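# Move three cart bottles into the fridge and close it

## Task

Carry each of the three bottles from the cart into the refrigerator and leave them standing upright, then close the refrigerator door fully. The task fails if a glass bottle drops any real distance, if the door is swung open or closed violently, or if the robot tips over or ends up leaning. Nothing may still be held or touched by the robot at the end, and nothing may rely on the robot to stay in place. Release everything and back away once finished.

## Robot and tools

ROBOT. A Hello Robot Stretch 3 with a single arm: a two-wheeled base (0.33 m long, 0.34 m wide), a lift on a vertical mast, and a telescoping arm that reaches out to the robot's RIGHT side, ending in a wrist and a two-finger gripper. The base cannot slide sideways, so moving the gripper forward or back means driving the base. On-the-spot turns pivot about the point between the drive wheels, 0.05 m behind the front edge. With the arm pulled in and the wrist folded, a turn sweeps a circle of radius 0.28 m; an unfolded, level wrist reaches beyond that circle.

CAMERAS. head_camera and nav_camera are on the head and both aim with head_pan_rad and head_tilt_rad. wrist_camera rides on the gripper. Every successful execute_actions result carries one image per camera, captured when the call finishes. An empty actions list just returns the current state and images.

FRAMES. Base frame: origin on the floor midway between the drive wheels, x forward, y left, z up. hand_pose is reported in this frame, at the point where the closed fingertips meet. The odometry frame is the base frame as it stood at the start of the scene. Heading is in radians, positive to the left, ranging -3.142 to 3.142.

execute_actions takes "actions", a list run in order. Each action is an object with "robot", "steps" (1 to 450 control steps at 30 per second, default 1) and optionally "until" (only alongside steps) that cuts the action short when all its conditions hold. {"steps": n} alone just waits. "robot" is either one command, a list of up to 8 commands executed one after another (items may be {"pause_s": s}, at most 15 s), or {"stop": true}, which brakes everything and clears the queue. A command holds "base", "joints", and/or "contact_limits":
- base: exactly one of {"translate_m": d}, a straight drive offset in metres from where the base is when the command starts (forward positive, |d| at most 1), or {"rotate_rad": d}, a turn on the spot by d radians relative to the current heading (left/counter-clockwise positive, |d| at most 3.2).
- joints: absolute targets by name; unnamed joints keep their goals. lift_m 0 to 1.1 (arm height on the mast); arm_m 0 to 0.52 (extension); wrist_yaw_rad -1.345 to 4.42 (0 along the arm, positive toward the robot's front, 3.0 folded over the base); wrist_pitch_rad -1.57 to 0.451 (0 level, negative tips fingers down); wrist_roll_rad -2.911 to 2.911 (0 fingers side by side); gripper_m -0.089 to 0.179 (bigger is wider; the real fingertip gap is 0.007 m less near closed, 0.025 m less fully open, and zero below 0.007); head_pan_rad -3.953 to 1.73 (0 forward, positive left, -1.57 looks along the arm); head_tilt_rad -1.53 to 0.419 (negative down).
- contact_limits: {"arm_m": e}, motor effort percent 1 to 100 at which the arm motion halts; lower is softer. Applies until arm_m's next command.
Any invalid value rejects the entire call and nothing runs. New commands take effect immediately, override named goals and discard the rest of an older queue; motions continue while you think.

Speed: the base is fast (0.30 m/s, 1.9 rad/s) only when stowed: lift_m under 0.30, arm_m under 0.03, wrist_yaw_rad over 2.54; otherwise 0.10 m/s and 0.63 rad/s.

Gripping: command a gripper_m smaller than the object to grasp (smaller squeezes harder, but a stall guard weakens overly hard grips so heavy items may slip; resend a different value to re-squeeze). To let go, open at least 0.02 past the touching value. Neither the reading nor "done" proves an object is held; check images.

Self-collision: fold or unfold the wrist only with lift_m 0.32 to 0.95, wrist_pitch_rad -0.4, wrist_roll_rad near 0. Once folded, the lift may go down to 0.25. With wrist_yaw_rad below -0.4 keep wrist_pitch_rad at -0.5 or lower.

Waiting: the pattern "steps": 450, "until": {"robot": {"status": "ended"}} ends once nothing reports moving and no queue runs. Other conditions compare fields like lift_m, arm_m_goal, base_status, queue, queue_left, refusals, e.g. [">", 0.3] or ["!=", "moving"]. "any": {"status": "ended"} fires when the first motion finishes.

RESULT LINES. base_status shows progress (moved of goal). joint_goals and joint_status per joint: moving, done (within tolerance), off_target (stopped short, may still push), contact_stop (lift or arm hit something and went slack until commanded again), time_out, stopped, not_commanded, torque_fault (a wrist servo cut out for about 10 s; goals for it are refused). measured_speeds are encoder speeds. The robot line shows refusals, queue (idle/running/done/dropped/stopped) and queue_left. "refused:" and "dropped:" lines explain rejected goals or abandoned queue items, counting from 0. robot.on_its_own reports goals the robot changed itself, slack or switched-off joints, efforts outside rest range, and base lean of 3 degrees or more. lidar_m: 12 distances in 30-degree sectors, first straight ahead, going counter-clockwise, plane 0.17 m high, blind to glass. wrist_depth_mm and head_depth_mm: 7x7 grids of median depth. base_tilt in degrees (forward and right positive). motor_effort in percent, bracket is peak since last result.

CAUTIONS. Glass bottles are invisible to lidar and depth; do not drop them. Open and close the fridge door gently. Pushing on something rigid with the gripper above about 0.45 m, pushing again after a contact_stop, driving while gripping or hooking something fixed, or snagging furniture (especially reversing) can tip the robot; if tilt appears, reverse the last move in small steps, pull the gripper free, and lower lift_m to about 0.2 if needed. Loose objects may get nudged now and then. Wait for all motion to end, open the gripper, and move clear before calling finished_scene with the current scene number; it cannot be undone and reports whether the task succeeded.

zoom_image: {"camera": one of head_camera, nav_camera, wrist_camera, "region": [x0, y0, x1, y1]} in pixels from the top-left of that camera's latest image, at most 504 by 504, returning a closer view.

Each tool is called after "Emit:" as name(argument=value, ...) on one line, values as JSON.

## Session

Emit:
execute_actions(actions=[])

Scene clock: 0.00 s.
robot.base_odometry: x=+0.000 y=+0.000 heading=+0.000 (m, m, rad; robot's odometry frame)
robot.turned_by_wheels: +0.000 (rad since the last result)
robot.turned_by_imu: +0.000 (rad since the last result)
robot.base_tilt: forward=+1.1 right=+0.0 (deg)
robot.lidar_m: 2.08 2.46 1.35 1.69 1.68 1.19 1.14 1.20 1.62 1.11 1.20 1.69
robot.head_depth_mm: 1943 2474 2240 2346 2263 2218 2017 / 1972 2446 2333 2414 2393 2330 1992 / 1981 2467 2482 2365 2226 2157 1993 / 1984 2479 2485 2541 2547 2534 1972 / 2008 2434 2454 2500 2535 2545 1953 / 2020 2430 2475 2491 2529 2544 1933 / 2056 2438 2452 2466 2515 2518 1925
robot.base_status: not_commanded
robot.joint_positions: lift_m=+0.553 arm_m=-0.001 wrist_yaw_rad=+3.115 wrist_pitch_rad=-0.410 wrist_roll_rad=-0.010 gripper_m=+0.037 head_pan_rad=+0.010 head_tilt_rad=-0.022
robot.joint_goals: lift_m=+0.553 arm_m=-0.001 wrist_yaw_rad=+3.115 wrist_pitch_rad=-0.410 wrist_roll_rad=-0.010 gripper_m=+0.037 head_pan_rad=+0.010 head_tilt_rad=-0.022
robot.joint_status: lift_m=not_commanded arm_m=not_commanded wrist_yaw_rad=not_commanded wrist_pitch_rad=not_commanded wrist_roll_rad=not_commanded gripper_m=not_commanded head_pan_rad=not_commanded head_tilt_rad=not_commanded
robot.measured_speeds: translate_m=+0.000 rotate_rad=+0.000 lift_m=+0.000 arm_m=+0.000 wrist_yaw_rad=+0.000 wrist_pitch_rad=+0.000 wrist_roll_rad=+0.000 head_pan_rad=+0.000 head_tilt_rad=+0.000
robot: refusals=0 queue=idle queue_left=0
robot.motor_effort: left_wheel=+0 right_wheel=+0 lift_m=+35 arm_m=+0 wrist_yaw_rad=+0 wrist_pitch_rad=+7 wrist_roll_rad=+0 gripper_m=+0 head_pan_rad=+0 head_tilt_rad=+1 (%)
robot.hand_pose: x=-0.0153 y=+0.0815 z=+0.5672 quat_wxyz=(+0.153, +0.690, +0.136, +0.694) (m; robot's base frame)
robot.wrist_depth_mm: - - - - - - - / - - - - - - - / - - - - - - - / - - - - - - - / - - - - - - - / 857 836 862 866 - 864 868 / 743 733 732 739 729 744 744
pictures: head_camera (sideways: a quarter turn clockwise sets it upright), nav_camera (sideways: a quarter turn counterclockwise sets it upright), wrist_camera
Images, in order (width x height): head_camera 896x504, nav_camera 672x504, wrist_camera 644x364.

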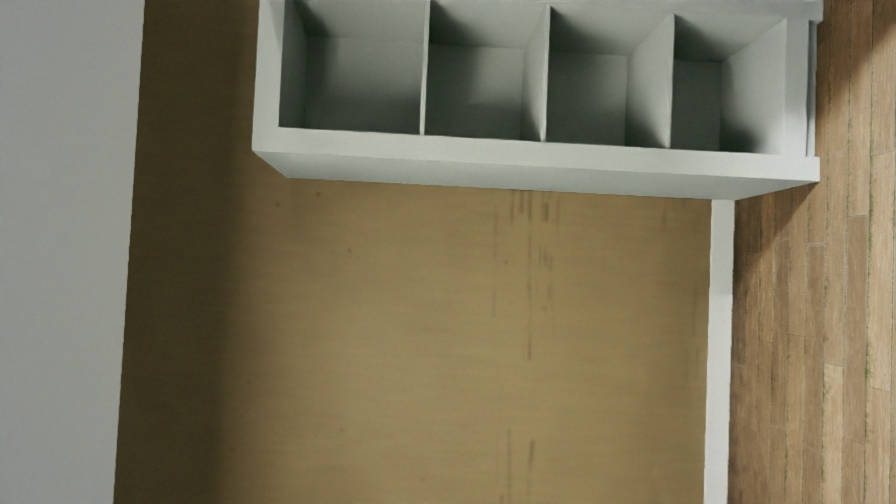

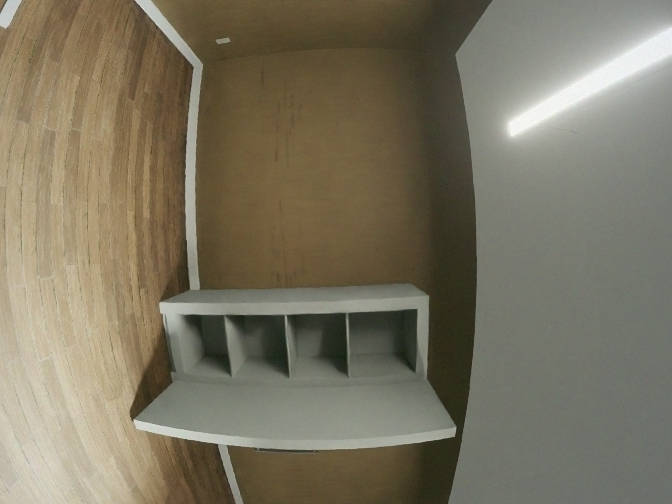

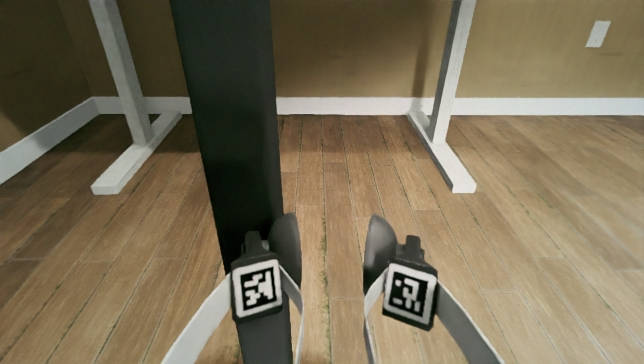

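Emit:
execute_actions(actions=[{"robot":{"joints":{"head_pan_rad":-1.4,"head_tilt_rad":-0.55,"lift_m":0.27}},"steps":450,"until":{"robot":{"status":"ended"}}}])

Scene clock: 6.50 s.
robot.base_odometry: x=+0.000 y=+0.000 heading=+0.000 (m, m, rad; robot's odometry frame)
robot.turned_by_wheels: +0.000 (rad since the last result)
robot.turned_by_imu: +0.002 (rad since the last result)
robot.base_tilt: forward=+1.2 right=+0.1 (deg)
robot.lidar_m: 2.08 2.45 1.35 1.69 1.68 1.19 1.14 1.20 1.61 1.11 1.20 1.69
robot.head_depth_mm: 2472 2680 1436 2223 1848 1479 1245 / 2493 2737 1300 1523 1546 1479 1230 / 2532 2814 1168 1514 1635 1469 1229 / 2564 2787 1425 1556 1636 1438 1221 / 2633 2827 1467 1552 1636 1441 1218 / 2648 2942 3137 2289 1765 1439 1209 / 2699 3000 3164 2280 1749 1432 1202
robot.base_status: not_commanded
robot.joint_positions: lift_m=+0.270 arm_m=-0.001 wrist_yaw_rad=+3.115 wrist_pitch_rad=-0.411 wrist_roll_rad=-0.010 gripper_m=+0.037 head_pan_rad=-1.393 head_tilt_rad=-0.543
robot.joint_goals: lift_m=+0.270 arm_m=-0.001 wrist_yaw_rad=+3.115 wrist_pitch_rad=-0.411 wrist_roll_rad=-0.010 gripper_m=+0.037 head_pan_rad=-1.400 head_tilt_rad=-0.550
robot.joint_status: lift_m=done arm_m=not_commanded wrist_yaw_rad=not_commanded wrist_pitch_rad=not_commanded wrist_roll_rad=not_commanded gripper_m=not_commanded head_pan_rad=done head_tilt_rad=done
robot.measured_speeds: translate_m=+0.000 rotate_rad=+0.000 lift_m=+0.000 arm_m=+0.000 wrist_yaw_rad=+0.000 wrist_pitch_rad=+0.000 wrist_roll_rad=+0.000 head_pan_rad=+0.000 head_tilt_rad=+0.000
robot: refusals=0 queue=done queue_left=0
robot.motor_effort: left_wheel=+0(0) right_wheel=+0(0) lift_m=+28(34) arm_m=+0(0) wrist_yaw_rad=+0(1) wrist_pitch_rad=+7(7) wrist_roll_rad=+0(0) gripper_m=+1(0) head_pan_rad=-2(30) head_tilt_rad=-4(31) (%)
robot.hand_pose: x=-0.0153 y=+0.0814 z=+0.2846 quat_wxyz=(+0.153, +0.690, +0.136, +0.694) (m; robot's base frame)
robot.wrist_depth_mm: - - - - - - - / - - - - - - - / 955 950 - 979 977 981 977 / 725 725 721 754 754 761 749 / 595 593 596 603 631 610 604 / 495 518 - 529 - 512 507 / 447 - - - 427 440 440
pictures: head_camera (sideways: a quarter turn clockwise sets it upright), nav_camera (sideways: a quarter turn counterclockwise sets it upright), wrist_camera
Images, in order (width x height): head_camera 896x504, nav_camera 672x504, wrist_camera 644x364.

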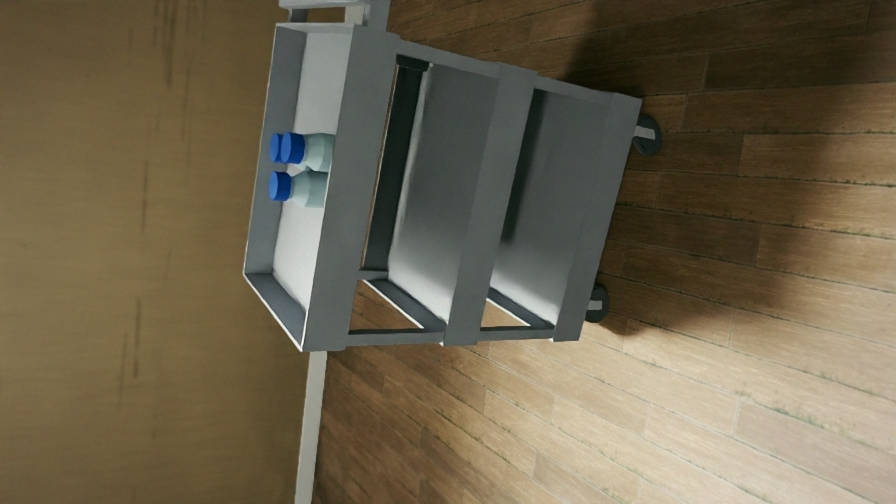

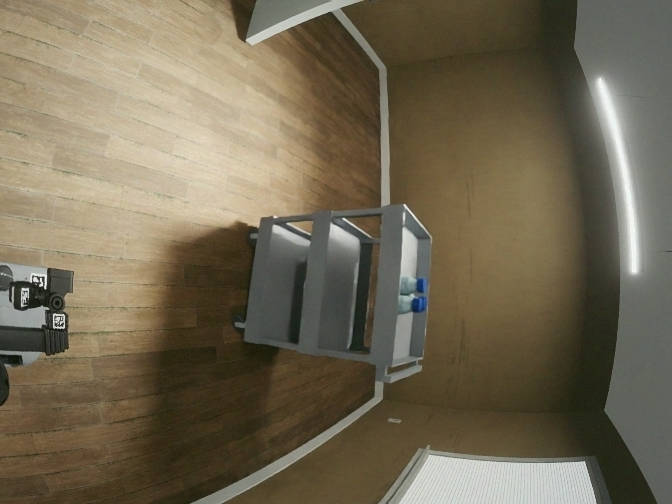

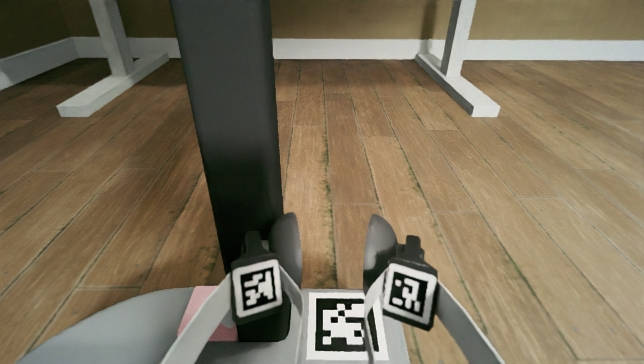

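Emit:
execute_actions(actions=[{"robot":[{"base":{"rotate_rad":-1.45}},{"base":{"translate_m":0.55}},{"base":{"rotate_rad":1.45},"joints":{"lift_m":0.93,"wrist_pitch_rad":-0.4,"head_pan_rad":-0.1}},{"joints":{"wrist_yaw_rad":0,"gripper_m":0.12,"arm_m":0.1}}],"steps":450,"until":{"robot":{"status":"ended"}}}])

Scene clock: 27.47 s.
robot.base_odometry: x=+0.066 y=-0.546 heading=+0.000 (m, m, rad; robot's odometry frame)
robot.turned_by_wheels: +0.000 (rad since the last result)
robot.turned_by_imu: +0.014 (rad since the last result)
robot.base_tilt: forward=+1.1 right=+0.0 (deg)
robot.lidar_m: 1.49 2.63 2.34 1.86 1.76 1.24 1.22 1.27 0.58 0.58 0.63 1.40
robot.head_depth_mm: 2190 2414 2690 2411 1829 1475 1244 / 1155 1281 2632 2396 1821 1465 1234 / 1540 1576 1593 1645 1738 1468 1227 / 1974 2128 2254 2245 1796 1456 1228 / 1984 2204 2335 2204 1780 1447 1214 / 1714 2149 2370 2182 1765 1427 1210 / 2041 2236 2481 2258 1746 1417 1201
robot.base_status: done (rotate_rad +1.4499 of +1.4500)
robot.joint_positions: lift_m=+0.930 arm_m=+0.100 wrist_yaw_rad=+0.003 wrist_pitch_rad=-0.415 wrist_roll_rad=-0.010 gripper_m=+0.120 head_pan_rad=-0.107 head_tilt_rad=-0.544
robot.joint_goals: lift_m=+0.930 arm_m=+0.100 wrist_yaw_rad=+0.000 wrist_pitch_rad=-0.400 wrist_roll_rad=-0.010 gripper_m=+0.120 head_pan_rad=-0.100 head_tilt_rad=-0.550
robot.joint_status: lift_m=done arm_m=done wrist_yaw_rad=done wrist_pitch_rad=done wrist_roll_rad=not_commanded gripper_m=done head_pan_rad=done head_tilt_rad=done
robot.measured_speeds: translate_m=+0.000 rotate_rad=+0.000 lift_m=+0.000 arm_m=+0.000 wrist_yaw_rad=+0.000 wrist_pitch_rad=+0.000 wrist_roll_rad=+0.000 head_pan_rad=+0.000 head_tilt_rad=+0.000
robot: refusals=0 queue=done queue_left=0
robot.motor_effort: left_wheel=-2(11) right_wheel=+1(6) lift_m=+42(44) arm_m=+4(5) wrist_yaw_rad=-3(3) wrist_pitch_rad=+7(8) wrist_roll_rad=+0(0) gripper_m=+1(88) head_pan_rad=+3(35) head_tilt_rad=-3(3) (%)
robot.hand_pose: x=-0.0208 y=-0.4695 z=+0.9431 quat_wxyz=(+0.696, +0.148, -0.688, -0.144) (m; robot's base frame)
robot.wrist_depth_mm: - - - - - - - / - - 743 717 - - - / - 550 628 340 345 594 - / 407 473 492 355 300 498 406 / 385 352 328 318 303 421 350 / - 468 685 348 331 - 291 / - 595 626 640 651 633 332
pictures: head_camera (sideways: a quarter turn clockwise sets it upright), nav_camera (sideways: a quarter turn counterclockwise sets it upright), wrist_camera
Images, in order (width x height): head_camera 896x504, nav_camera 672x504, wrist_camera 644x364.

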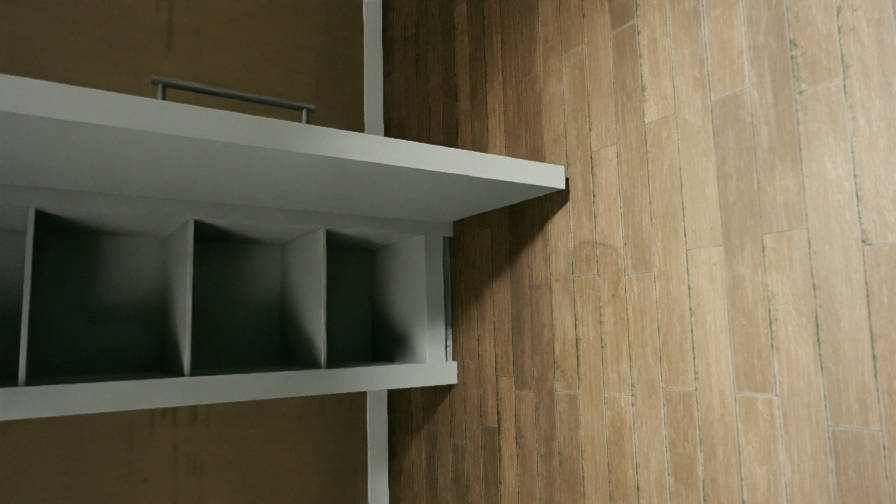

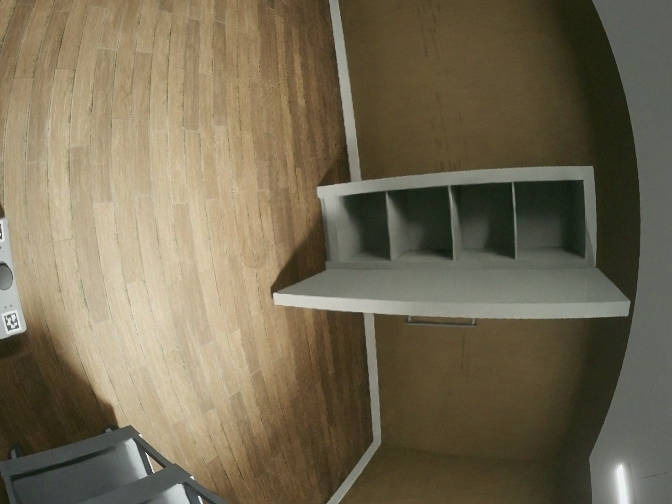

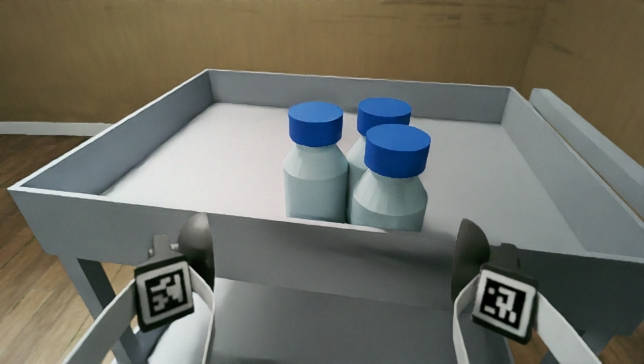

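Emit:
execute_actions(actions=[{"robot":[{"base":{"translate_m":-0.125},"joints":{"wrist_yaw_rad":0.35,"gripper_m":0.11,"head_pan_rad":-1.4,"head_tilt_rad":-0.7}},{"joints":{"arm_m":0.19,"lift_m":0.9}}],"steps":450,"until":{"robot":{"status":"ended"}}}])

Scene clock: 43.27 s.
robot.base_odometry: x=-0.059 y=-0.546 heading=+0.000 (m, m, rad; robot's odometry frame)
robot.turned_by_wheels: +0.000 (rad since the last result)
robot.turned_by_imu: +0.001 (rad since the last result)
robot.base_tilt: forward=+1.1 right=+0.2 (deg)
robot.lidar_m: 1.52 2.76 1.89 2.24 1.55 1.11 1.10 1.14 0.57 0.56 0.61 1.52
robot.head_depth_mm: 2035 2263 990 - 1517 1354 1159 / 2086 2344 992 - 988 1208 1162 / 2120 2350 1019 - 1003 1179 1157 / 2131 2375 726 743 1029 1224 1148 / 2189 2383 959 821 1044 1246 1147 / 2227 2473 944 1093 1074 1251 1135 / 2266 2554 874 933 1466 1299 1127
robot.base_status: done (translate_m -0.1250 of -0.1250)
robot.joint_positions: lift_m=+0.900 arm_m=+0.190 wrist_yaw_rad=+0.348 wrist_pitch_rad=-0.415 wrist_roll_rad=-0.010 gripper_m=+0.110 head_pan_rad=-1.393 head_tilt_rad=-0.691
robot.joint_goals: lift_m=+0.900 arm_m=+0.190 wrist_yaw_rad=+0.350 wrist_pitch_rad=-0.400 wrist_roll_rad=-0.010 gripper_m=+0.110 head_pan_rad=-1.400 head_tilt_rad=-0.700
robot.joint_status: lift_m=done arm_m=done wrist_yaw_rad=done wrist_pitch_rad=done wrist_roll_rad=not_commanded gripper_m=done head_pan_rad=done head_tilt_rad=done
robot.measured_speeds: translate_m=+0.000 rotate_rad=+0.000 lift_m=+0.000 arm_m=+0.000 wrist_yaw_rad=+0.000 wrist_pitch_rad=+0.000 wrist_roll_rad=+0.000 head_pan_rad=+0.000 head_tilt_rad=+0.000
robot: refusals=0 queue=done queue_left=0
robot.motor_effort: left_wheel=-2(7) right_wheel=+1(2) lift_m=+28(42) arm_m=+4(4) wrist_yaw_rad=+2(3) wrist_pitch_rad=+7(7) wrist_roll_rad=+0(0) gripper_m=+0(52) head_pan_rad=-3(32) head_tilt_rad=-4(15) (%)
robot.hand_pose: x=+0.0551 y=-0.5460 z=+0.9135 quat_wxyz=(+0.710, +0.264, -0.652, -0.023) (m; robot's base frame)
robot.wrist_depth_mm: - - - - - - - / - - 674 677 628 - - / - 483 572 259 249 532 496 / - 413 436 272 197 440 445 / - 354 270 240 217 358 358 / - - 284 235 222 308 304 / - 591 607 267 215 185 262
pictures: head_camera (sideways: a quarter turn clockwise sets it upright), nav_camera (sideways: a quarter turn counterclockwise sets it upright), wrist_camera
Images, in order (width x height): head_camera 896x504, nav_camera 672x504, wrist_camera 644x364.

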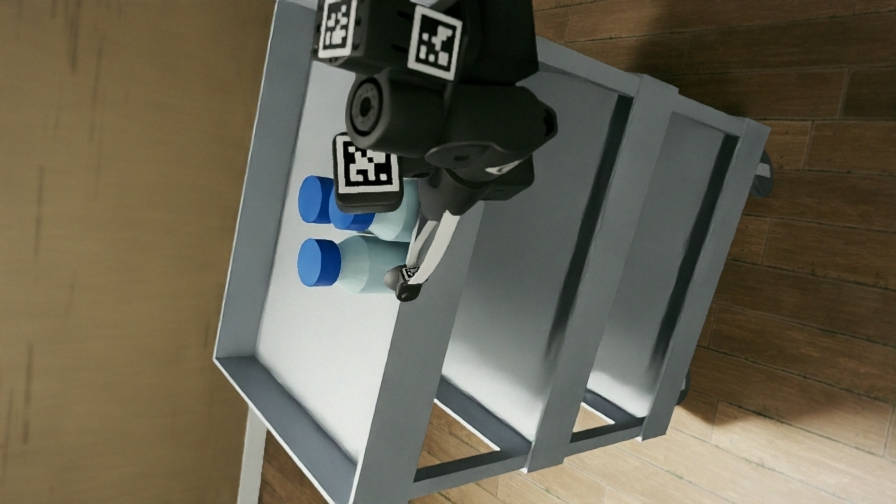

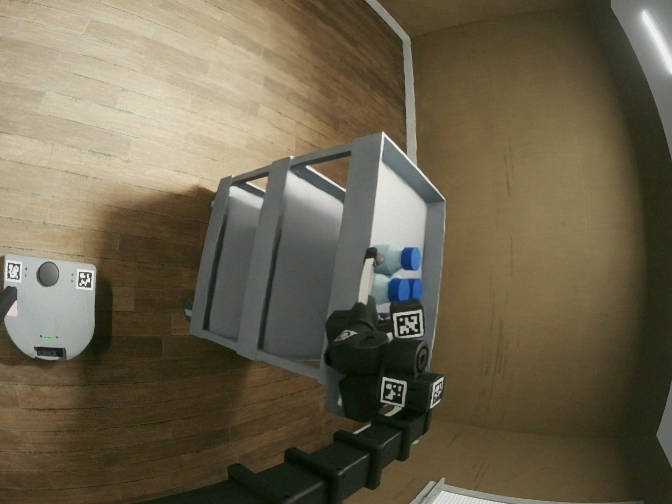

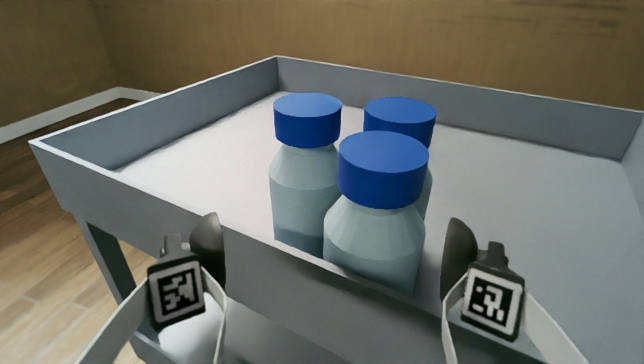

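Emit:
execute_actions(actions=[{"robot":[{"joints":{"arm_m":0.265,"lift_m":0.89}}],"steps":450,"until":{"robot":{"status":"ended"}}}])

Scene clock: 51.07 s.
robot.base_odometry: x=-0.059 y=-0.546 heading=+0.000 (m, m, rad; robot's odometry frame)
robot.turned_by_wheels: +0.000 (rad since the last result)
robot.turned_by_imu: +0.001 (rad since the last result)
robot.base_tilt: forward=+1.1 right=+0.0 (deg)
robot.lidar_m: 1.52 2.76 1.88 2.24 1.55 1.12 1.10 1.14 0.57 0.56 0.61 1.52
robot.head_depth_mm: 2056 2289 - 657 1524 1349 1159 / 2068 2318 1003 691 1012 1209 1150 / 2112 2359 1020 716 1008 1177 1147 / 2144 2371 729 731 1024 1230 1146 / 2198 2377 954 819 1045 1244 1146 / 2240 2453 946 1099 1076 1257 1139 / 2262 2591 874 935 1456 1296 1132
robot.base_status: done (translate_m -0.1250 of -0.1250)
robot.joint_positions: lift_m=+0.890 arm_m=+0.265 wrist_yaw_rad=+0.348 wrist_pitch_rad=-0.415 wrist_roll_rad=-0.010 gripper_m=+0.110 head_pan_rad=-1.393 head_tilt_rad=-0.691
robot.joint_goals: lift_m=+0.890 arm_m=+0.265 wrist_yaw_rad=+0.350 wrist_pitch_rad=-0.400 wrist_roll_rad=-0.010 gripper_m=+0.110 head_pan_rad=-1.400 head_tilt_rad=-0.700
robot.joint_status: lift_m=done arm_m=done wrist_yaw_rad=done wrist_pitch_rad=done wrist_roll_rad=not_commanded gripper_m=done head_pan_rad=done head_tilt_rad=done
robot.measured_speeds: translate_m=+0.000 rotate_rad=+0.000 lift_m=+0.000 arm_m=+0.000 wrist_yaw_rad=+0.000 wrist_pitch_rad=+0.000 wrist_roll_rad=+0.000 head_pan_rad=+0.000 head_tilt_rad=+0.000
robot: refusals=0 queue=done queue_left=0
robot.motor_effort: left_wheel=-2(2) right_wheel=+2(1) lift_m=+27(27) arm_m=+4(4) wrist_yaw_rad=+1(2) wrist_pitch_rad=+7(7) wrist_roll_rad=+0(0) gripper_m=+0(0) head_pan_rad=-3(2) head_tilt_rad=-5(5) (%)
robot.hand_pose: x=+0.0551 y=-0.6210 z=+0.9035 quat_wxyz=(+0.710, +0.264, -0.652, -0.023) (m; robot's base frame)
robot.wrist_depth_mm: - - - - - - - / - - 626 610 - - - / - 466 218 220 506 486 439 / 378 411 209 158 195 422 427 / 276 337 211 133 211 342 347 / 381 222 236 137 221 293 290 / - 242 190 147 235 242 251
pictures: head_camera (sideways: a quarter turn clockwise sets it upright), nav_camera (sideways: a quarter turn counterclockwise sets it upright), wrist_camera
Images, in order (width x height): head_camera 896x504, nav_camera 672x504, wrist_camera 644x364.

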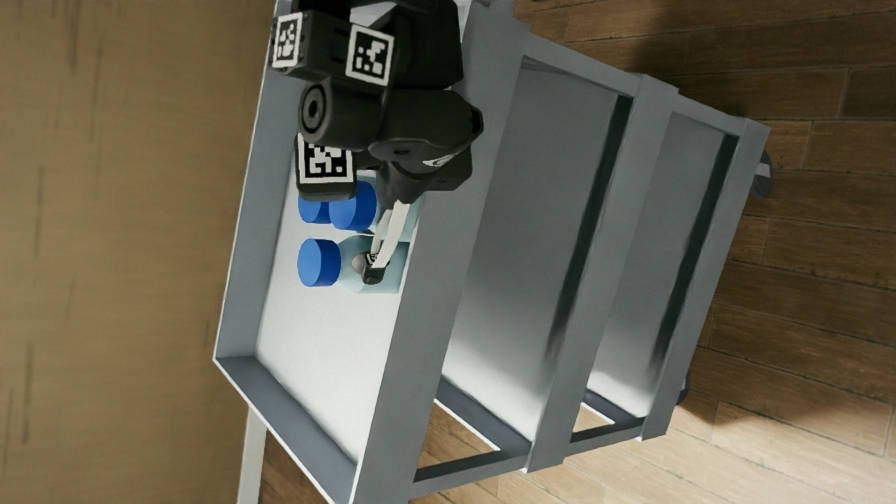

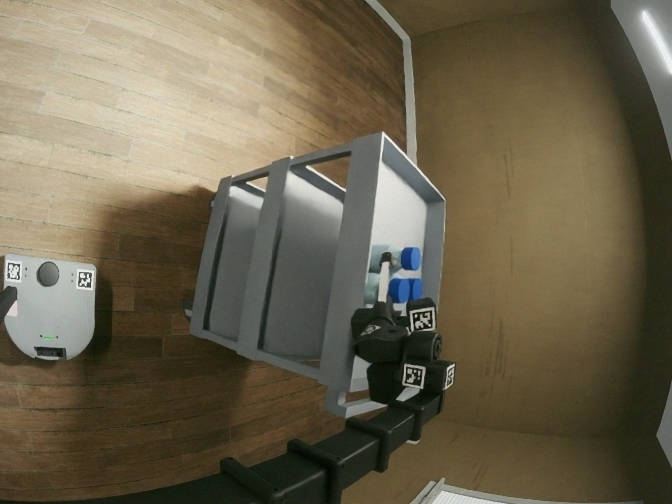

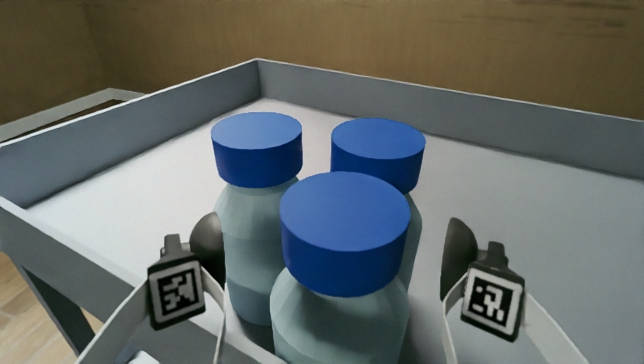

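Emit:
execute_actions(actions=[{"robot":[{"base":{"translate_m":-0.004}},{"joints":{"gripper_m":0.005}},{"joints":{"lift_m":0.93}}],"steps":450,"until":{"robot":{"status":"ended"}}}])

Scene clock: 60.40 s.
robot.base_odometry: x=-0.063 y=-0.546 heading=+0.000 (m, m, rad; robot's odometry frame)
robot.turned_by_wheels: +0.000 (rad since the last result)
robot.turned_by_imu: +0.001 (rad since the last result)
robot.base_tilt: forward=+1.1 right=+0.1 (deg)
robot.lidar_m: 1.52 2.76 1.88 2.24 1.55 1.11 1.09 1.13 0.57 0.56 0.61 1.53
robot.head_depth_mm: 2037 2259 - 666 1524 1346 1167 / 2077 2302 - 682 1005 1207 1160 / 2114 2345 646 697 1003 1174 1150 / 2163 2382 724 725 1019 1222 1143 / 2191 2376 956 767 1050 1238 1138 / 2226 2460 941 1100 1075 1251 1128 / 2254 2570 878 927 1448 1303 1129
robot.base_status: done (translate_m -0.0040 of -0.0040)
robot.joint_positions: lift_m=+0.930 arm_m=+0.265 wrist_yaw_rad=+0.347 wrist_pitch_rad=-0.446 wrist_roll_rad=-0.010 gripper_m=+0.006 head_pan_rad=-1.393 head_tilt_rad=-0.692
robot.joint_goals: lift_m=+0.930 arm_m=+0.265 wrist_yaw_rad=+0.350 wrist_pitch_rad=-0.400 wrist_roll_rad=-0.010 gripper_m=+0.005 head_pan_rad=-1.400 head_tilt_rad=-0.700
robot.joint_status: lift_m=done arm_m=done wrist_yaw_rad=done wrist_pitch_rad=done wrist_roll_rad=not_commanded gripper_m=done head_pan_rad=done head_tilt_rad=done
robot.measured_speeds: translate_m=+0.000 rotate_rad=+0.000 lift_m=+0.000 arm_m=+0.000 wrist_yaw_rad=+0.000 wrist_pitch_rad=+0.000 wrist_roll_rad=+0.000 head_pan_rad=+0.000 head_tilt_rad=+0.000
robot: refusals=0 queue=done queue_left=0
robot.motor_effort: left_wheel=-2(7) right_wheel=+2(3) lift_m=+44(50) arm_m=+1(4) wrist_yaw_rad=+3(2) wrist_pitch_rad=+23(29) wrist_roll_rad=+0(0) gripper_m=-21(100) head_pan_rad=-3(3) head_tilt_rad=-4(5) (%)
robot.hand_pose: x=+0.0536 y=-0.6176 z=+0.9361 quat_wxyz=(+0.710, +0.273, -0.648, -0.034) (m; robot's base frame)
robot.wrist_depth_mm: - - - - - - - / - - 669 649 - - - / - 490 564 582 551 490 - / 393 449 221 157 430 464 449 / 376 375 355 130 364 380 387 / 396 314 - 136 155 324 324 / - 289 272 151 268 281 283
pictures: head_camera (sideways: a quarter turn clockwise sets it upright), nav_camera (sideways: a quarter turn counterclockwise sets it upright), wrist_camera
Images, in order (width x height): head_camera 896x504, nav_camera 672x504, wrist_camera 644x364.

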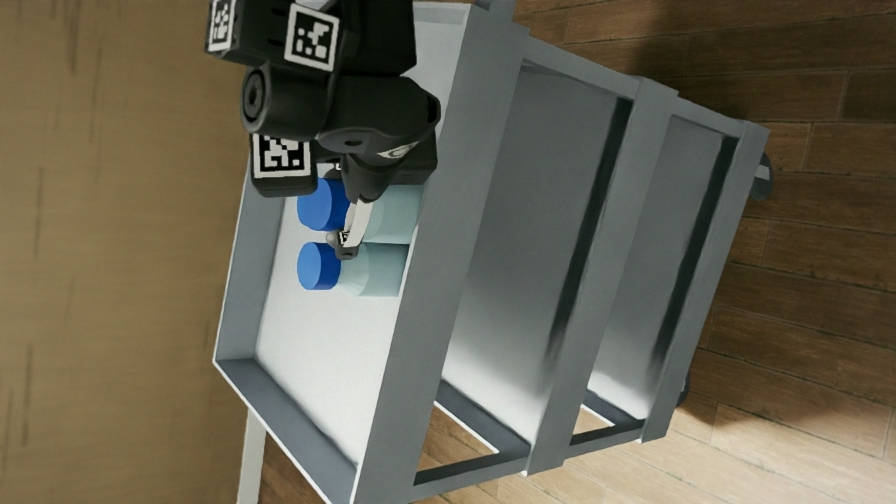

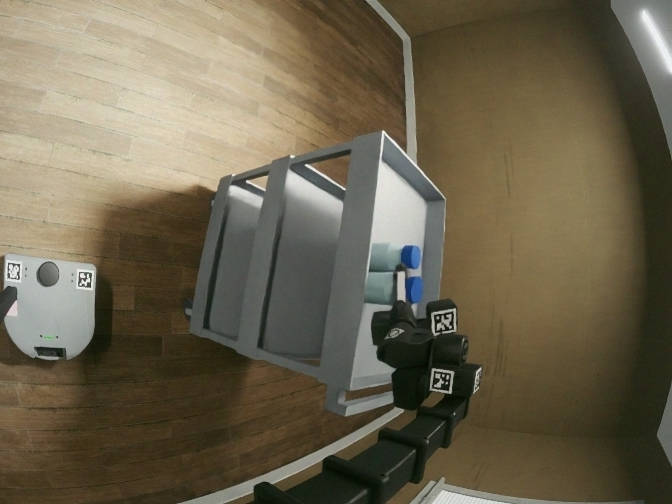

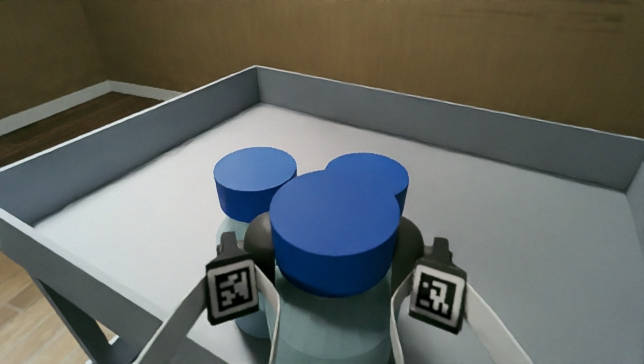

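Emit:
execute_actions(actions=[{"robot":[{"joints":{"lift_m":0.99}},{"joints":{"arm_m":0,"lift_m":1.06},"base":{"rotate_rad":0.03}},{"base":{"translate_m":1},"joints":{"wrist_yaw_rad":1.2,"head_tilt_rad":-0.5,"head_pan_rad":-1.57}},{"base":{"translate_m":0.46}},{"base":{"rotate_rad":1.5},"joints":{"wrist_yaw_rad":0}}],"steps":450,"until":{"robot":{"status":"ended"}}},{"steps":450,"until":{"robot":{"status":"ended"}}}])

Scene clock: 93.10 s.
robot.base_odometry: x=+1.397 y=-0.502 heading=+1.530 (m, m, rad; robot's odometry frame)
robot.turned_by_wheels: +1.530 (rad since the last result)
robot.turned_by_imu: +1.562 (rad since the last result)
robot.base_tilt: forward=+1.2 right=+0.1 (deg)
robot.lidar_m: 2.21 1.98 2.67 2.54 1.25 1.45 0.44 0.45 0.59 0.66 0.67 1.64
robot.head_depth_mm: 885 957 - - - - 1044 / 882 981 1046 - - - - / 878 975 1043 - - - - / 864 966 1043 - - - 1161 / 850 944 941 792 977 979 1151 / 512 561 622 698 823 1354 1181 / 951 1055 1186 1331 1515 1463 1225
robot.base_status: done (rotate_rad +1.4999 of +1.5000)
robot.joint_positions: lift_m=+1.060 arm_m=+0.000 wrist_yaw_rad=+0.003 wrist_pitch_rad=-0.446 wrist_roll_rad=-0.010 gripper_m=+0.006 head_pan_rad=-1.563 head_tilt_rad=-0.507
robot.joint_goals: lift_m=+1.060 arm_m=+0.000 wrist_yaw_rad=+0.000 wrist_pitch_rad=-0.400 wrist_roll_rad=-0.010 gripper_m=+0.005 head_pan_rad=-1.570 head_tilt_rad=-0.500
robot.joint_status: lift_m=done arm_m=done wrist_yaw_rad=done wrist_pitch_rad=done wrist_roll_rad=not_commanded gripper_m=done head_pan_rad=done head_tilt_rad=done
robot.measured_speeds: translate_m=+0.000 rotate_rad=+0.000 lift_m=+0.000 arm_m=+0.000 wrist_yaw_rad=+0.000 wrist_pitch_rad=+0.000 wrist_roll_rad=+0.000 head_pan_rad=+0.000 head_tilt_rad=+0.000
robot: refusals=0 queue=done queue_left=0
robot.motor_effort: left_wheel=-2(7) right_wheel=+1(6) lift_m=+44(48) arm_m=-3(4) wrist_yaw_rad=-2(6) wrist_pitch_rad=+23(23) wrist_roll_rad=+0(0) gripper_m=-20(22) head_pan_rad=-2(14) head_tilt_rad=+3(20) (%)
robot.hand_pose: x=-0.0209 y=-0.3660 z=+1.0661 quat_wxyz=(+0.693, +0.158, -0.686, -0.155) (m; robot's base frame)
robot.wrist_depth_mm: 856 871 388 765 780 647 438 / 938 968 422 823 811 644 445 / - - 463 589 593 566 465 / - - 496 158 506 571 494 / - - 547 130 911 650 495 / - - - 137 156 644 492 / - - - 150 830 688 493
pictures: head_camera (sideways: a quarter turn clockwise sets it upright), nav_camera (sideways: a quarter turn counterclockwise sets it upright), wrist_camera
Images, in order (width x height): head_camera 896x504, nav_camera 672x504, wrist_camera 644x364.

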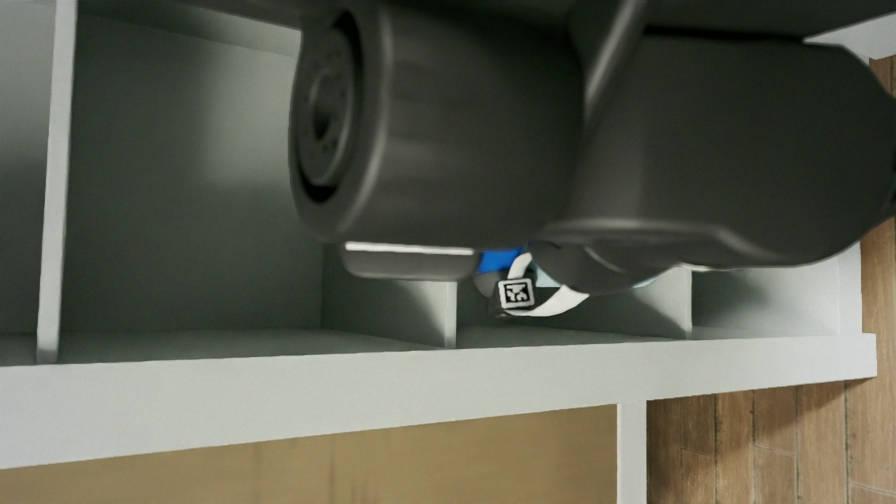

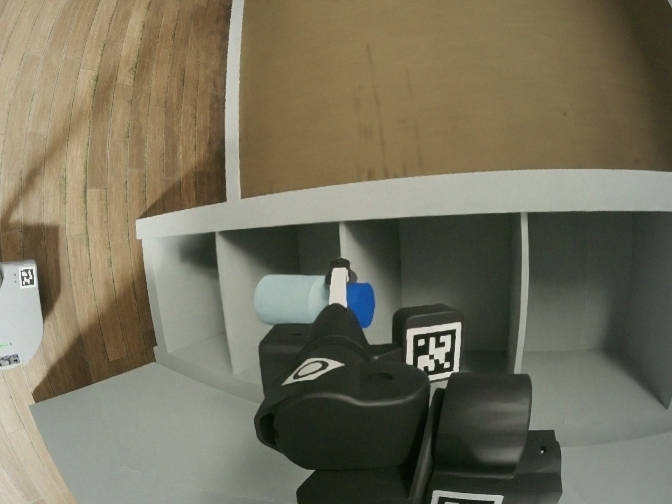

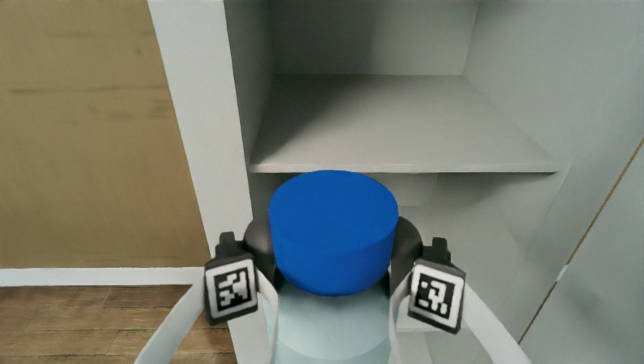

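Emit:
execute_actions(actions=[{"robot":[{"joints":{"arm_m":0.5},"base":{"translate_m":-0.01}}],"steps":450,"until":{"robot":{"status":"ended"}}}])

Scene clock: 106.47 s.
robot.base_odometry: x=+1.396 y=-0.512 heading=+1.530 (m, m, rad; robot's odometry frame)
robot.turned_by_wheels: +0.000 (rad since the last result)
robot.turned_by_imu: +0.002 (rad since the last result)
robot.base_tilt: forward=+1.1 right=+0.2 (deg)
robot.lidar_m: 2.22 1.99 2.67 2.54 1.25 1.45 0.43 0.44 0.58 0.66 0.67 1.64
robot.head_depth_mm: 875 - 951 846 936 974 1026 / 875 1010 1041 866 1119 1109 1172 / 867 - 1036 854 1153 1246 1165 / 867 965 840 843 1141 1249 1158 / 864 942 959 794 1061 994 1149 / 518 569 620 697 806 965 1174 / 524 1044 1168 1335 1494 1472 1227
robot.base_status: done (translate_m -0.0100 of -0.0100)
robot.joint_positions: lift_m=+1.060 arm_m=+0.500 wrist_yaw_rad=+0.001 wrist_pitch_rad=-0.446 wrist_roll_rad=-0.010 gripper_m=+0.006 head_pan_rad=-1.563 head_tilt_rad=-0.507
robot.joint_goals: lift_m=+1.060 arm_m=+0.500 wrist_yaw_rad=+0.000 wrist_pitch_rad=-0.400 wrist_roll_rad=-0.010 gripper_m=+0.005 head_pan_rad=-1.570 head_tilt_rad=-0.500
robot.joint_status: lift_m=done arm_m=done wrist_yaw_rad=done wrist_pitch_rad=done wrist_roll_rad=not_commanded gripper_m=done head_pan_rad=done head_tilt_rad=done
robot.measured_speeds: translate_m=+0.000 rotate_rad=+0.000 lift_m=+0.000 arm_m=+0.000 wrist_yaw_rad=+0.000 wrist_pitch_rad=+0.000 wrist_roll_rad=+0.000 head_pan_rad=+0.000 head_tilt_rad=+0.000
robot: refusals=0 queue=done queue_left=0
robot.motor_effort: left_wheel=-2(6) right_wheel=+1(3) lift_m=+44(44) arm_m=+3(3) wrist_yaw_rad=-3(3) wrist_pitch_rad=+23(22) wrist_roll_rad=+0(0) gripper_m=-20(20) head_pan_rad=-2(2) head_tilt_rad=+3(3) (%)
robot.hand_pose: x=-0.0213 y=-0.8654 z=+1.0661 quat_wxyz=(+0.693, +0.158, -0.686, -0.156) (m; robot's base frame)
robot.wrist_depth_mm: 182 256 312 312 316 316 316 / 182 256 340 342 343 347 345 / 181 256 376 374 377 378 376 / 182 257 405 158 406 423 396 / 182 255 373 130 365 381 371 / 182 254 - 136 156 323 326 / 182 238 271 150 270 283 283
pictures: head_camera (sideways: a quarter turn clockwise sets it upright), nav_camera (sideways: a quarter turn counterclockwise sets it upright), wrist_camera
Images, in order (width x height): head_camera 896x504, nav_camera 672x504, wrist_camera 644x364.

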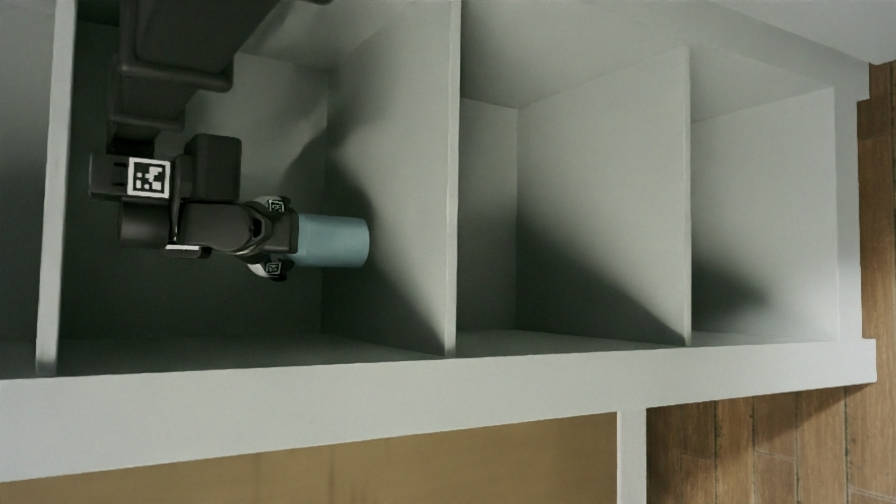

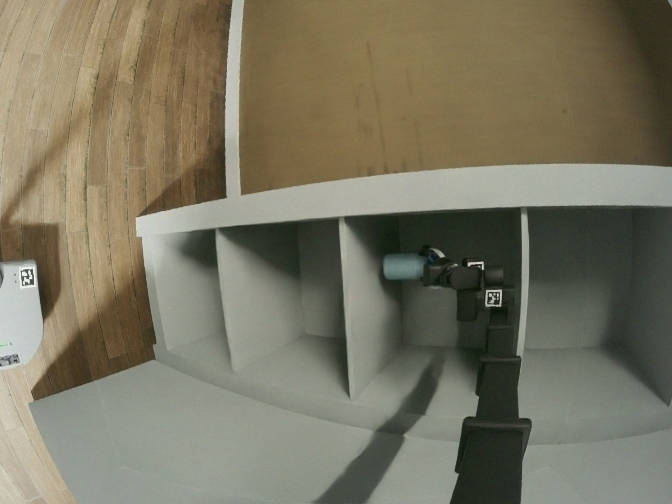

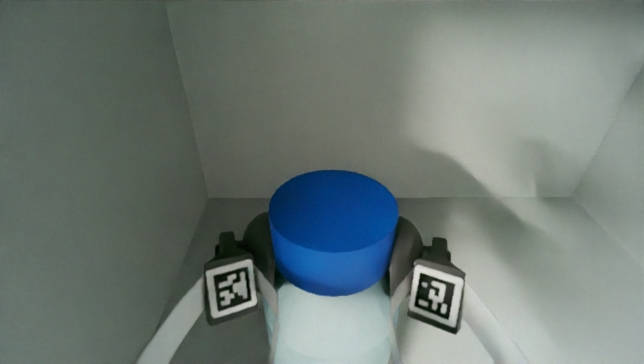

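Emit:
execute_actions(actions=[{"robot":[{"joints":{"lift_m":1.02}},{"joints":{"gripper_m":0.11}},{"joints":{"arm_m":0}},{"base":{"rotate_rad":-1.38},"joints":{"wrist_yaw_rad":1.0}},{"base":{"translate_m":-0.865},"joints":{"lift_m":0.93,"head_tilt_rad":-0.7}},{"base":{"rotate_rad":-0.85},"joints":{"wrist_yaw_rad":0}},{"joints":{"arm_m":0.18}}],"steps":450,"until":{"robot":{"status":"ended"}}},{"steps":450,"until":{"robot":{"status":"ended"}}}])

Scene clock: 143.87 s.
robot.base_odometry: x=+0.541 y=-0.642 heading=-0.700 (m, m, rad; robot's odometry frame)
robot.turned_by_wheels: -2.230 (rad since the last result)
robot.turned_by_imu: -2.252 (rad since the last result)
robot.base_tilt: forward=+1.2 right=+0.0 (deg)
robot.lidar_m: 2.30 0.92 1.52 2.52 1.91 2.27 1.86 1.69 0.82 0.58 0.56 2.43
robot.head_depth_mm: 1639 1777 - - 1599 1345 1161 / 1789 1930 - - 1505 1333 1160 / 1984 2057 - - 1326 1334 1152 / 2238 2294 794 1149 1087 1268 1146 / 2402 2642 962 791 1023 1232 1143 / 2303 2506 942 715 959 1164 1136 / 2153 2362 937 756 1327 1298 1130
robot.base_status: done (rotate_rad -0.8499 of -0.8500)
robot.joint_positions: lift_m=+0.930 arm_m=+0.180 wrist_yaw_rad=+0.002 wrist_pitch_rad=-0.415 wrist_roll_rad=-0.010 gripper_m=+0.110 head_pan_rad=-1.563 head_tilt_rad=-0.692
robot.joint_goals: lift_m=+0.930 arm_m=+0.180 wrist_yaw_rad=+0.000 wrist_pitch_rad=-0.400 wrist_roll_rad=-0.010 gripper_m=+0.110 head_pan_rad=-1.570 head_tilt_rad=-0.700
robot.joint_status: lift_m=done arm_m=done wrist_yaw_rad=done wrist_pitch_rad=done wrist_roll_rad=not_commanded gripper_m=done head_pan_rad=done head_tilt_rad=done
robot.measured_speeds: translate_m=+0.000 rotate_rad=+0.000 lift_m=+0.000 arm_m=+0.000 wrist_yaw_rad=+0.000 wrist_pitch_rad=+0.000 wrist_roll_rad=+0.000 head_pan_rad=+0.000 head_tilt_rad=+0.000
robot: refusals=0 queue=done queue_left=0
robot.motor_effort: left_wheel=+2(9) right_wheel=-2(5) lift_m=+27(45) arm_m=+4(4) wrist_yaw_rad=-2(3) wrist_pitch_rad=+7(23) wrist_roll_rad=+0(0) gripper_m=+0(87) head_pan_rad=-3(2) head_tilt_rad=-4(22) (%)
robot.hand_pose: x=-0.0211 y=-0.5494 z=+0.9435 quat_wxyz=(+0.696, +0.147, -0.688, -0.145) (m; robot's base frame)
robot.wrist_depth_mm: - - - - - - - / - - - 752 734 - - / 556 592 630 345 609 521 - / 472 496 489 356 491 450 - / 392 398 398 327 373 - - / 334 334 287 340 716 - - / 227 262 309 638 624 - -
pictures: head_camera (sideways: a quarter turn clockwise sets it upright), nav_camera (sideways: a quarter turn counterclockwise sets it upright), wrist_camera
Images, in order (width x height): head_camera 896x504, nav_camera 672x504, wrist_camera 644x364.

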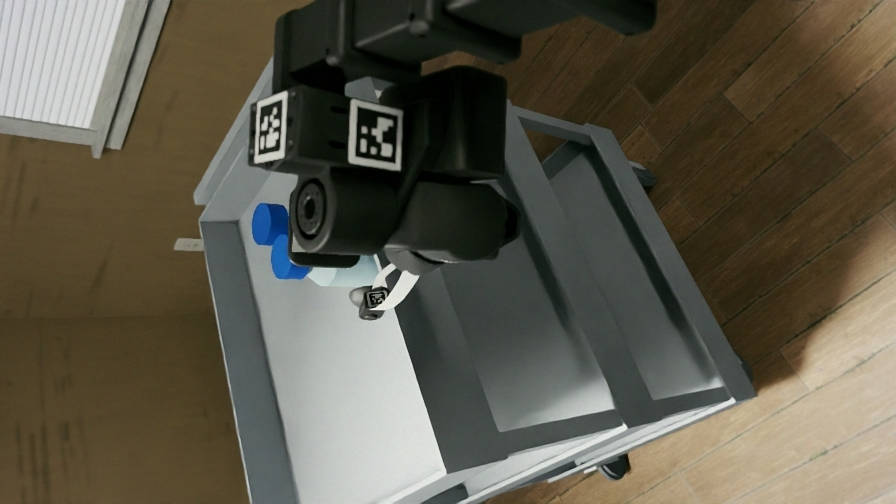

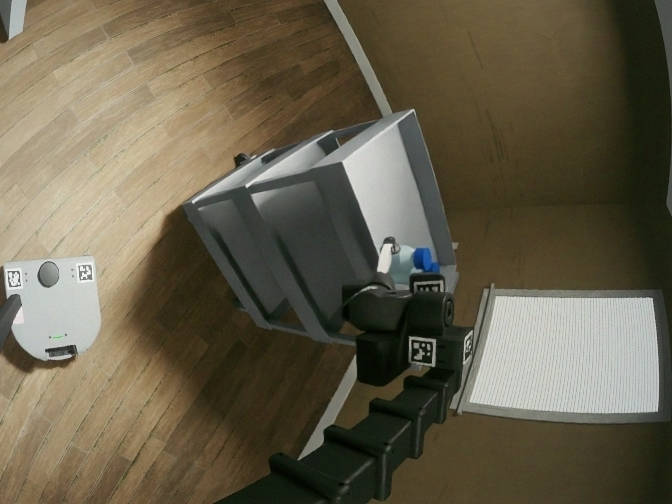

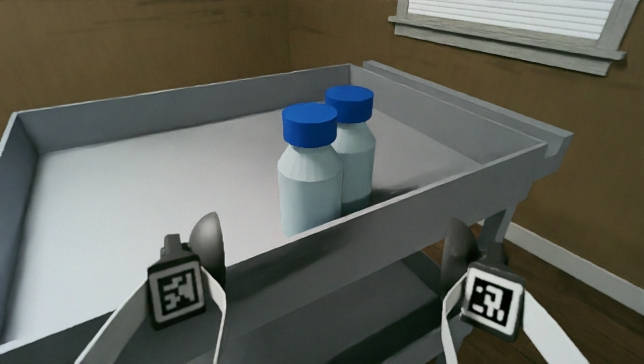

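Emit:
execute_actions(actions=[{"robot":[{"joints":{"arm_m":0.375,"lift_m":0.89},"base":{"translate_m":0.017}}],"steps":450,"until":{"robot":{"status":"ended"}}}])

Scene clock: 151.27 s.
robot.base_odometry: x=+0.554 y=-0.652 heading=-0.700 (m, m, rad; robot's odometry frame)
robot.turned_by_wheels: +0.000 (rad since the last result)
robot.turned_by_imu: +0.001 (rad since the last result)
robot.base_tilt: forward=+1.2 right=+0.1 (deg)
robot.lidar_m: 2.27 0.90 1.51 2.50 1.92 2.30 1.88 1.71 0.80 0.57 0.55 2.42
robot.head_depth_mm: 1650 1792 947 - - 1311 1167 / 1795 1952 - 1168 1511 1339 1153 / 1977 2123 - 1153 1317 1327 1159 / 2240 2374 888 1114 1083 1269 1147 / 2450 2645 956 757 1023 1225 1143 / 2265 2488 943 709 954 1185 1132 / 2132 2289 933 777 1425 1301 1133
robot.base_status: done (translate_m +0.0170 of +0.0170)
robot.joint_positions: lift_m=+0.890 arm_m=+0.375 wrist_yaw_rad=+0.002 wrist_pitch_rad=-0.415 wrist_roll_rad=-0.010 gripper_m=+0.110 head_pan_rad=-1.563 head_tilt_rad=-0.692
robot.joint_goals: lift_m=+0.890 arm_m=+0.375 wrist_yaw_rad=+0.000 wrist_pitch_rad=-0.400 wrist_roll_rad=-0.010 gripper_m=+0.110 head_pan_rad=-1.570 head_tilt_rad=-0.700
robot.joint_status: lift_m=done arm_m=done wrist_yaw_rad=done wrist_pitch_rad=done wrist_roll_rad=not_commanded gripper_m=done head_pan_rad=done head_tilt_rad=done
robot.measured_speeds: translate_m=+0.000 rotate_rad=+0.000 lift_m=+0.000 arm_m=+0.000 wrist_yaw_rad=+0.000 wrist_pitch_rad=+0.000 wrist_roll_rad=+0.000 head_pan_rad=+0.000 head_tilt_rad=+0.000
robot: refusals=0 queue=done queue_left=0
robot.motor_effort: left_wheel=+2(7) right_wheel=-1(3) lift_m=+28(29) arm_m=+5(5) wrist_yaw_rad=-2(3) wrist_pitch_rad=+7(7) wrist_roll_rad=+0(0) gripper_m=+1(0) head_pan_rad=-2(2) head_tilt_rad=-4(5) (%)
robot.hand_pose: x=-0.0211 y=-0.7444 z=+0.9034 quat_wxyz=(+0.696, +0.147, -0.688, -0.145) (m; robot's base frame)
robot.wrist_depth_mm: - - - - - - 952 / - - - 594 578 - - / 411 447 493 548 219 411 - / 405 410 410 156 188 398 331 / 337 338 339 133 203 343 329 / 282 284 269 152 224 292 288 / 244 239 244 154 242 243 303
pictures: head_camera (sideways: a quarter turn clockwise sets it upright), nav_camera (sideways: a quarter turn counterclockwise sets it upright), wrist_camera
Images, in order (width x height): head_camera 896x504, nav_camera 672x504, wrist_camera 644x364.

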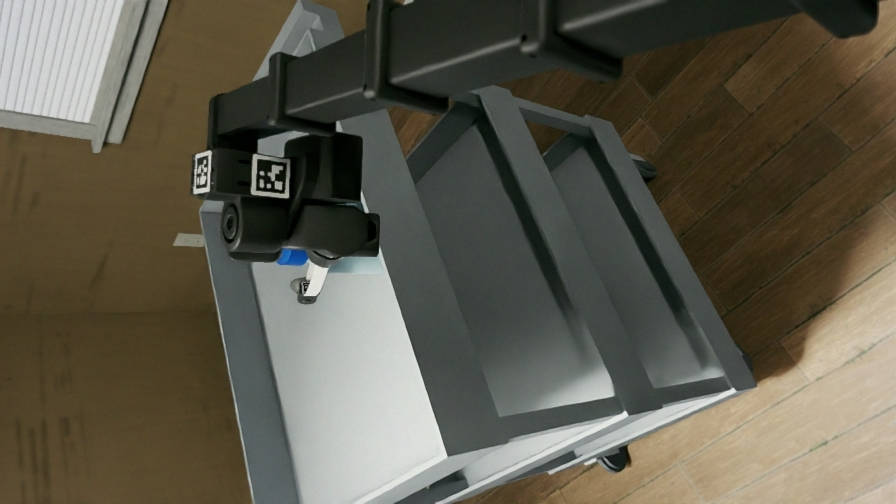

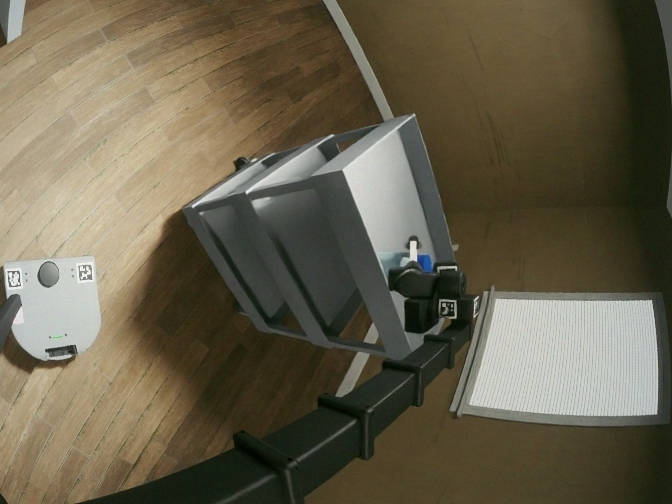

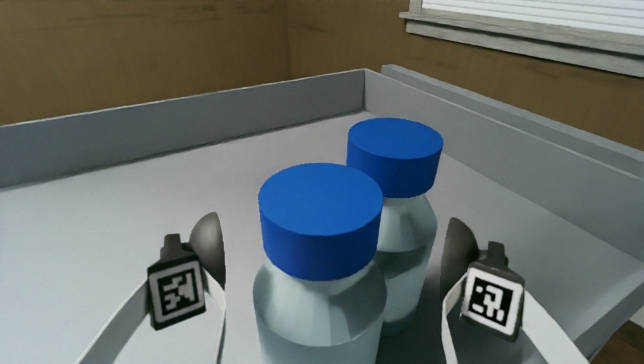

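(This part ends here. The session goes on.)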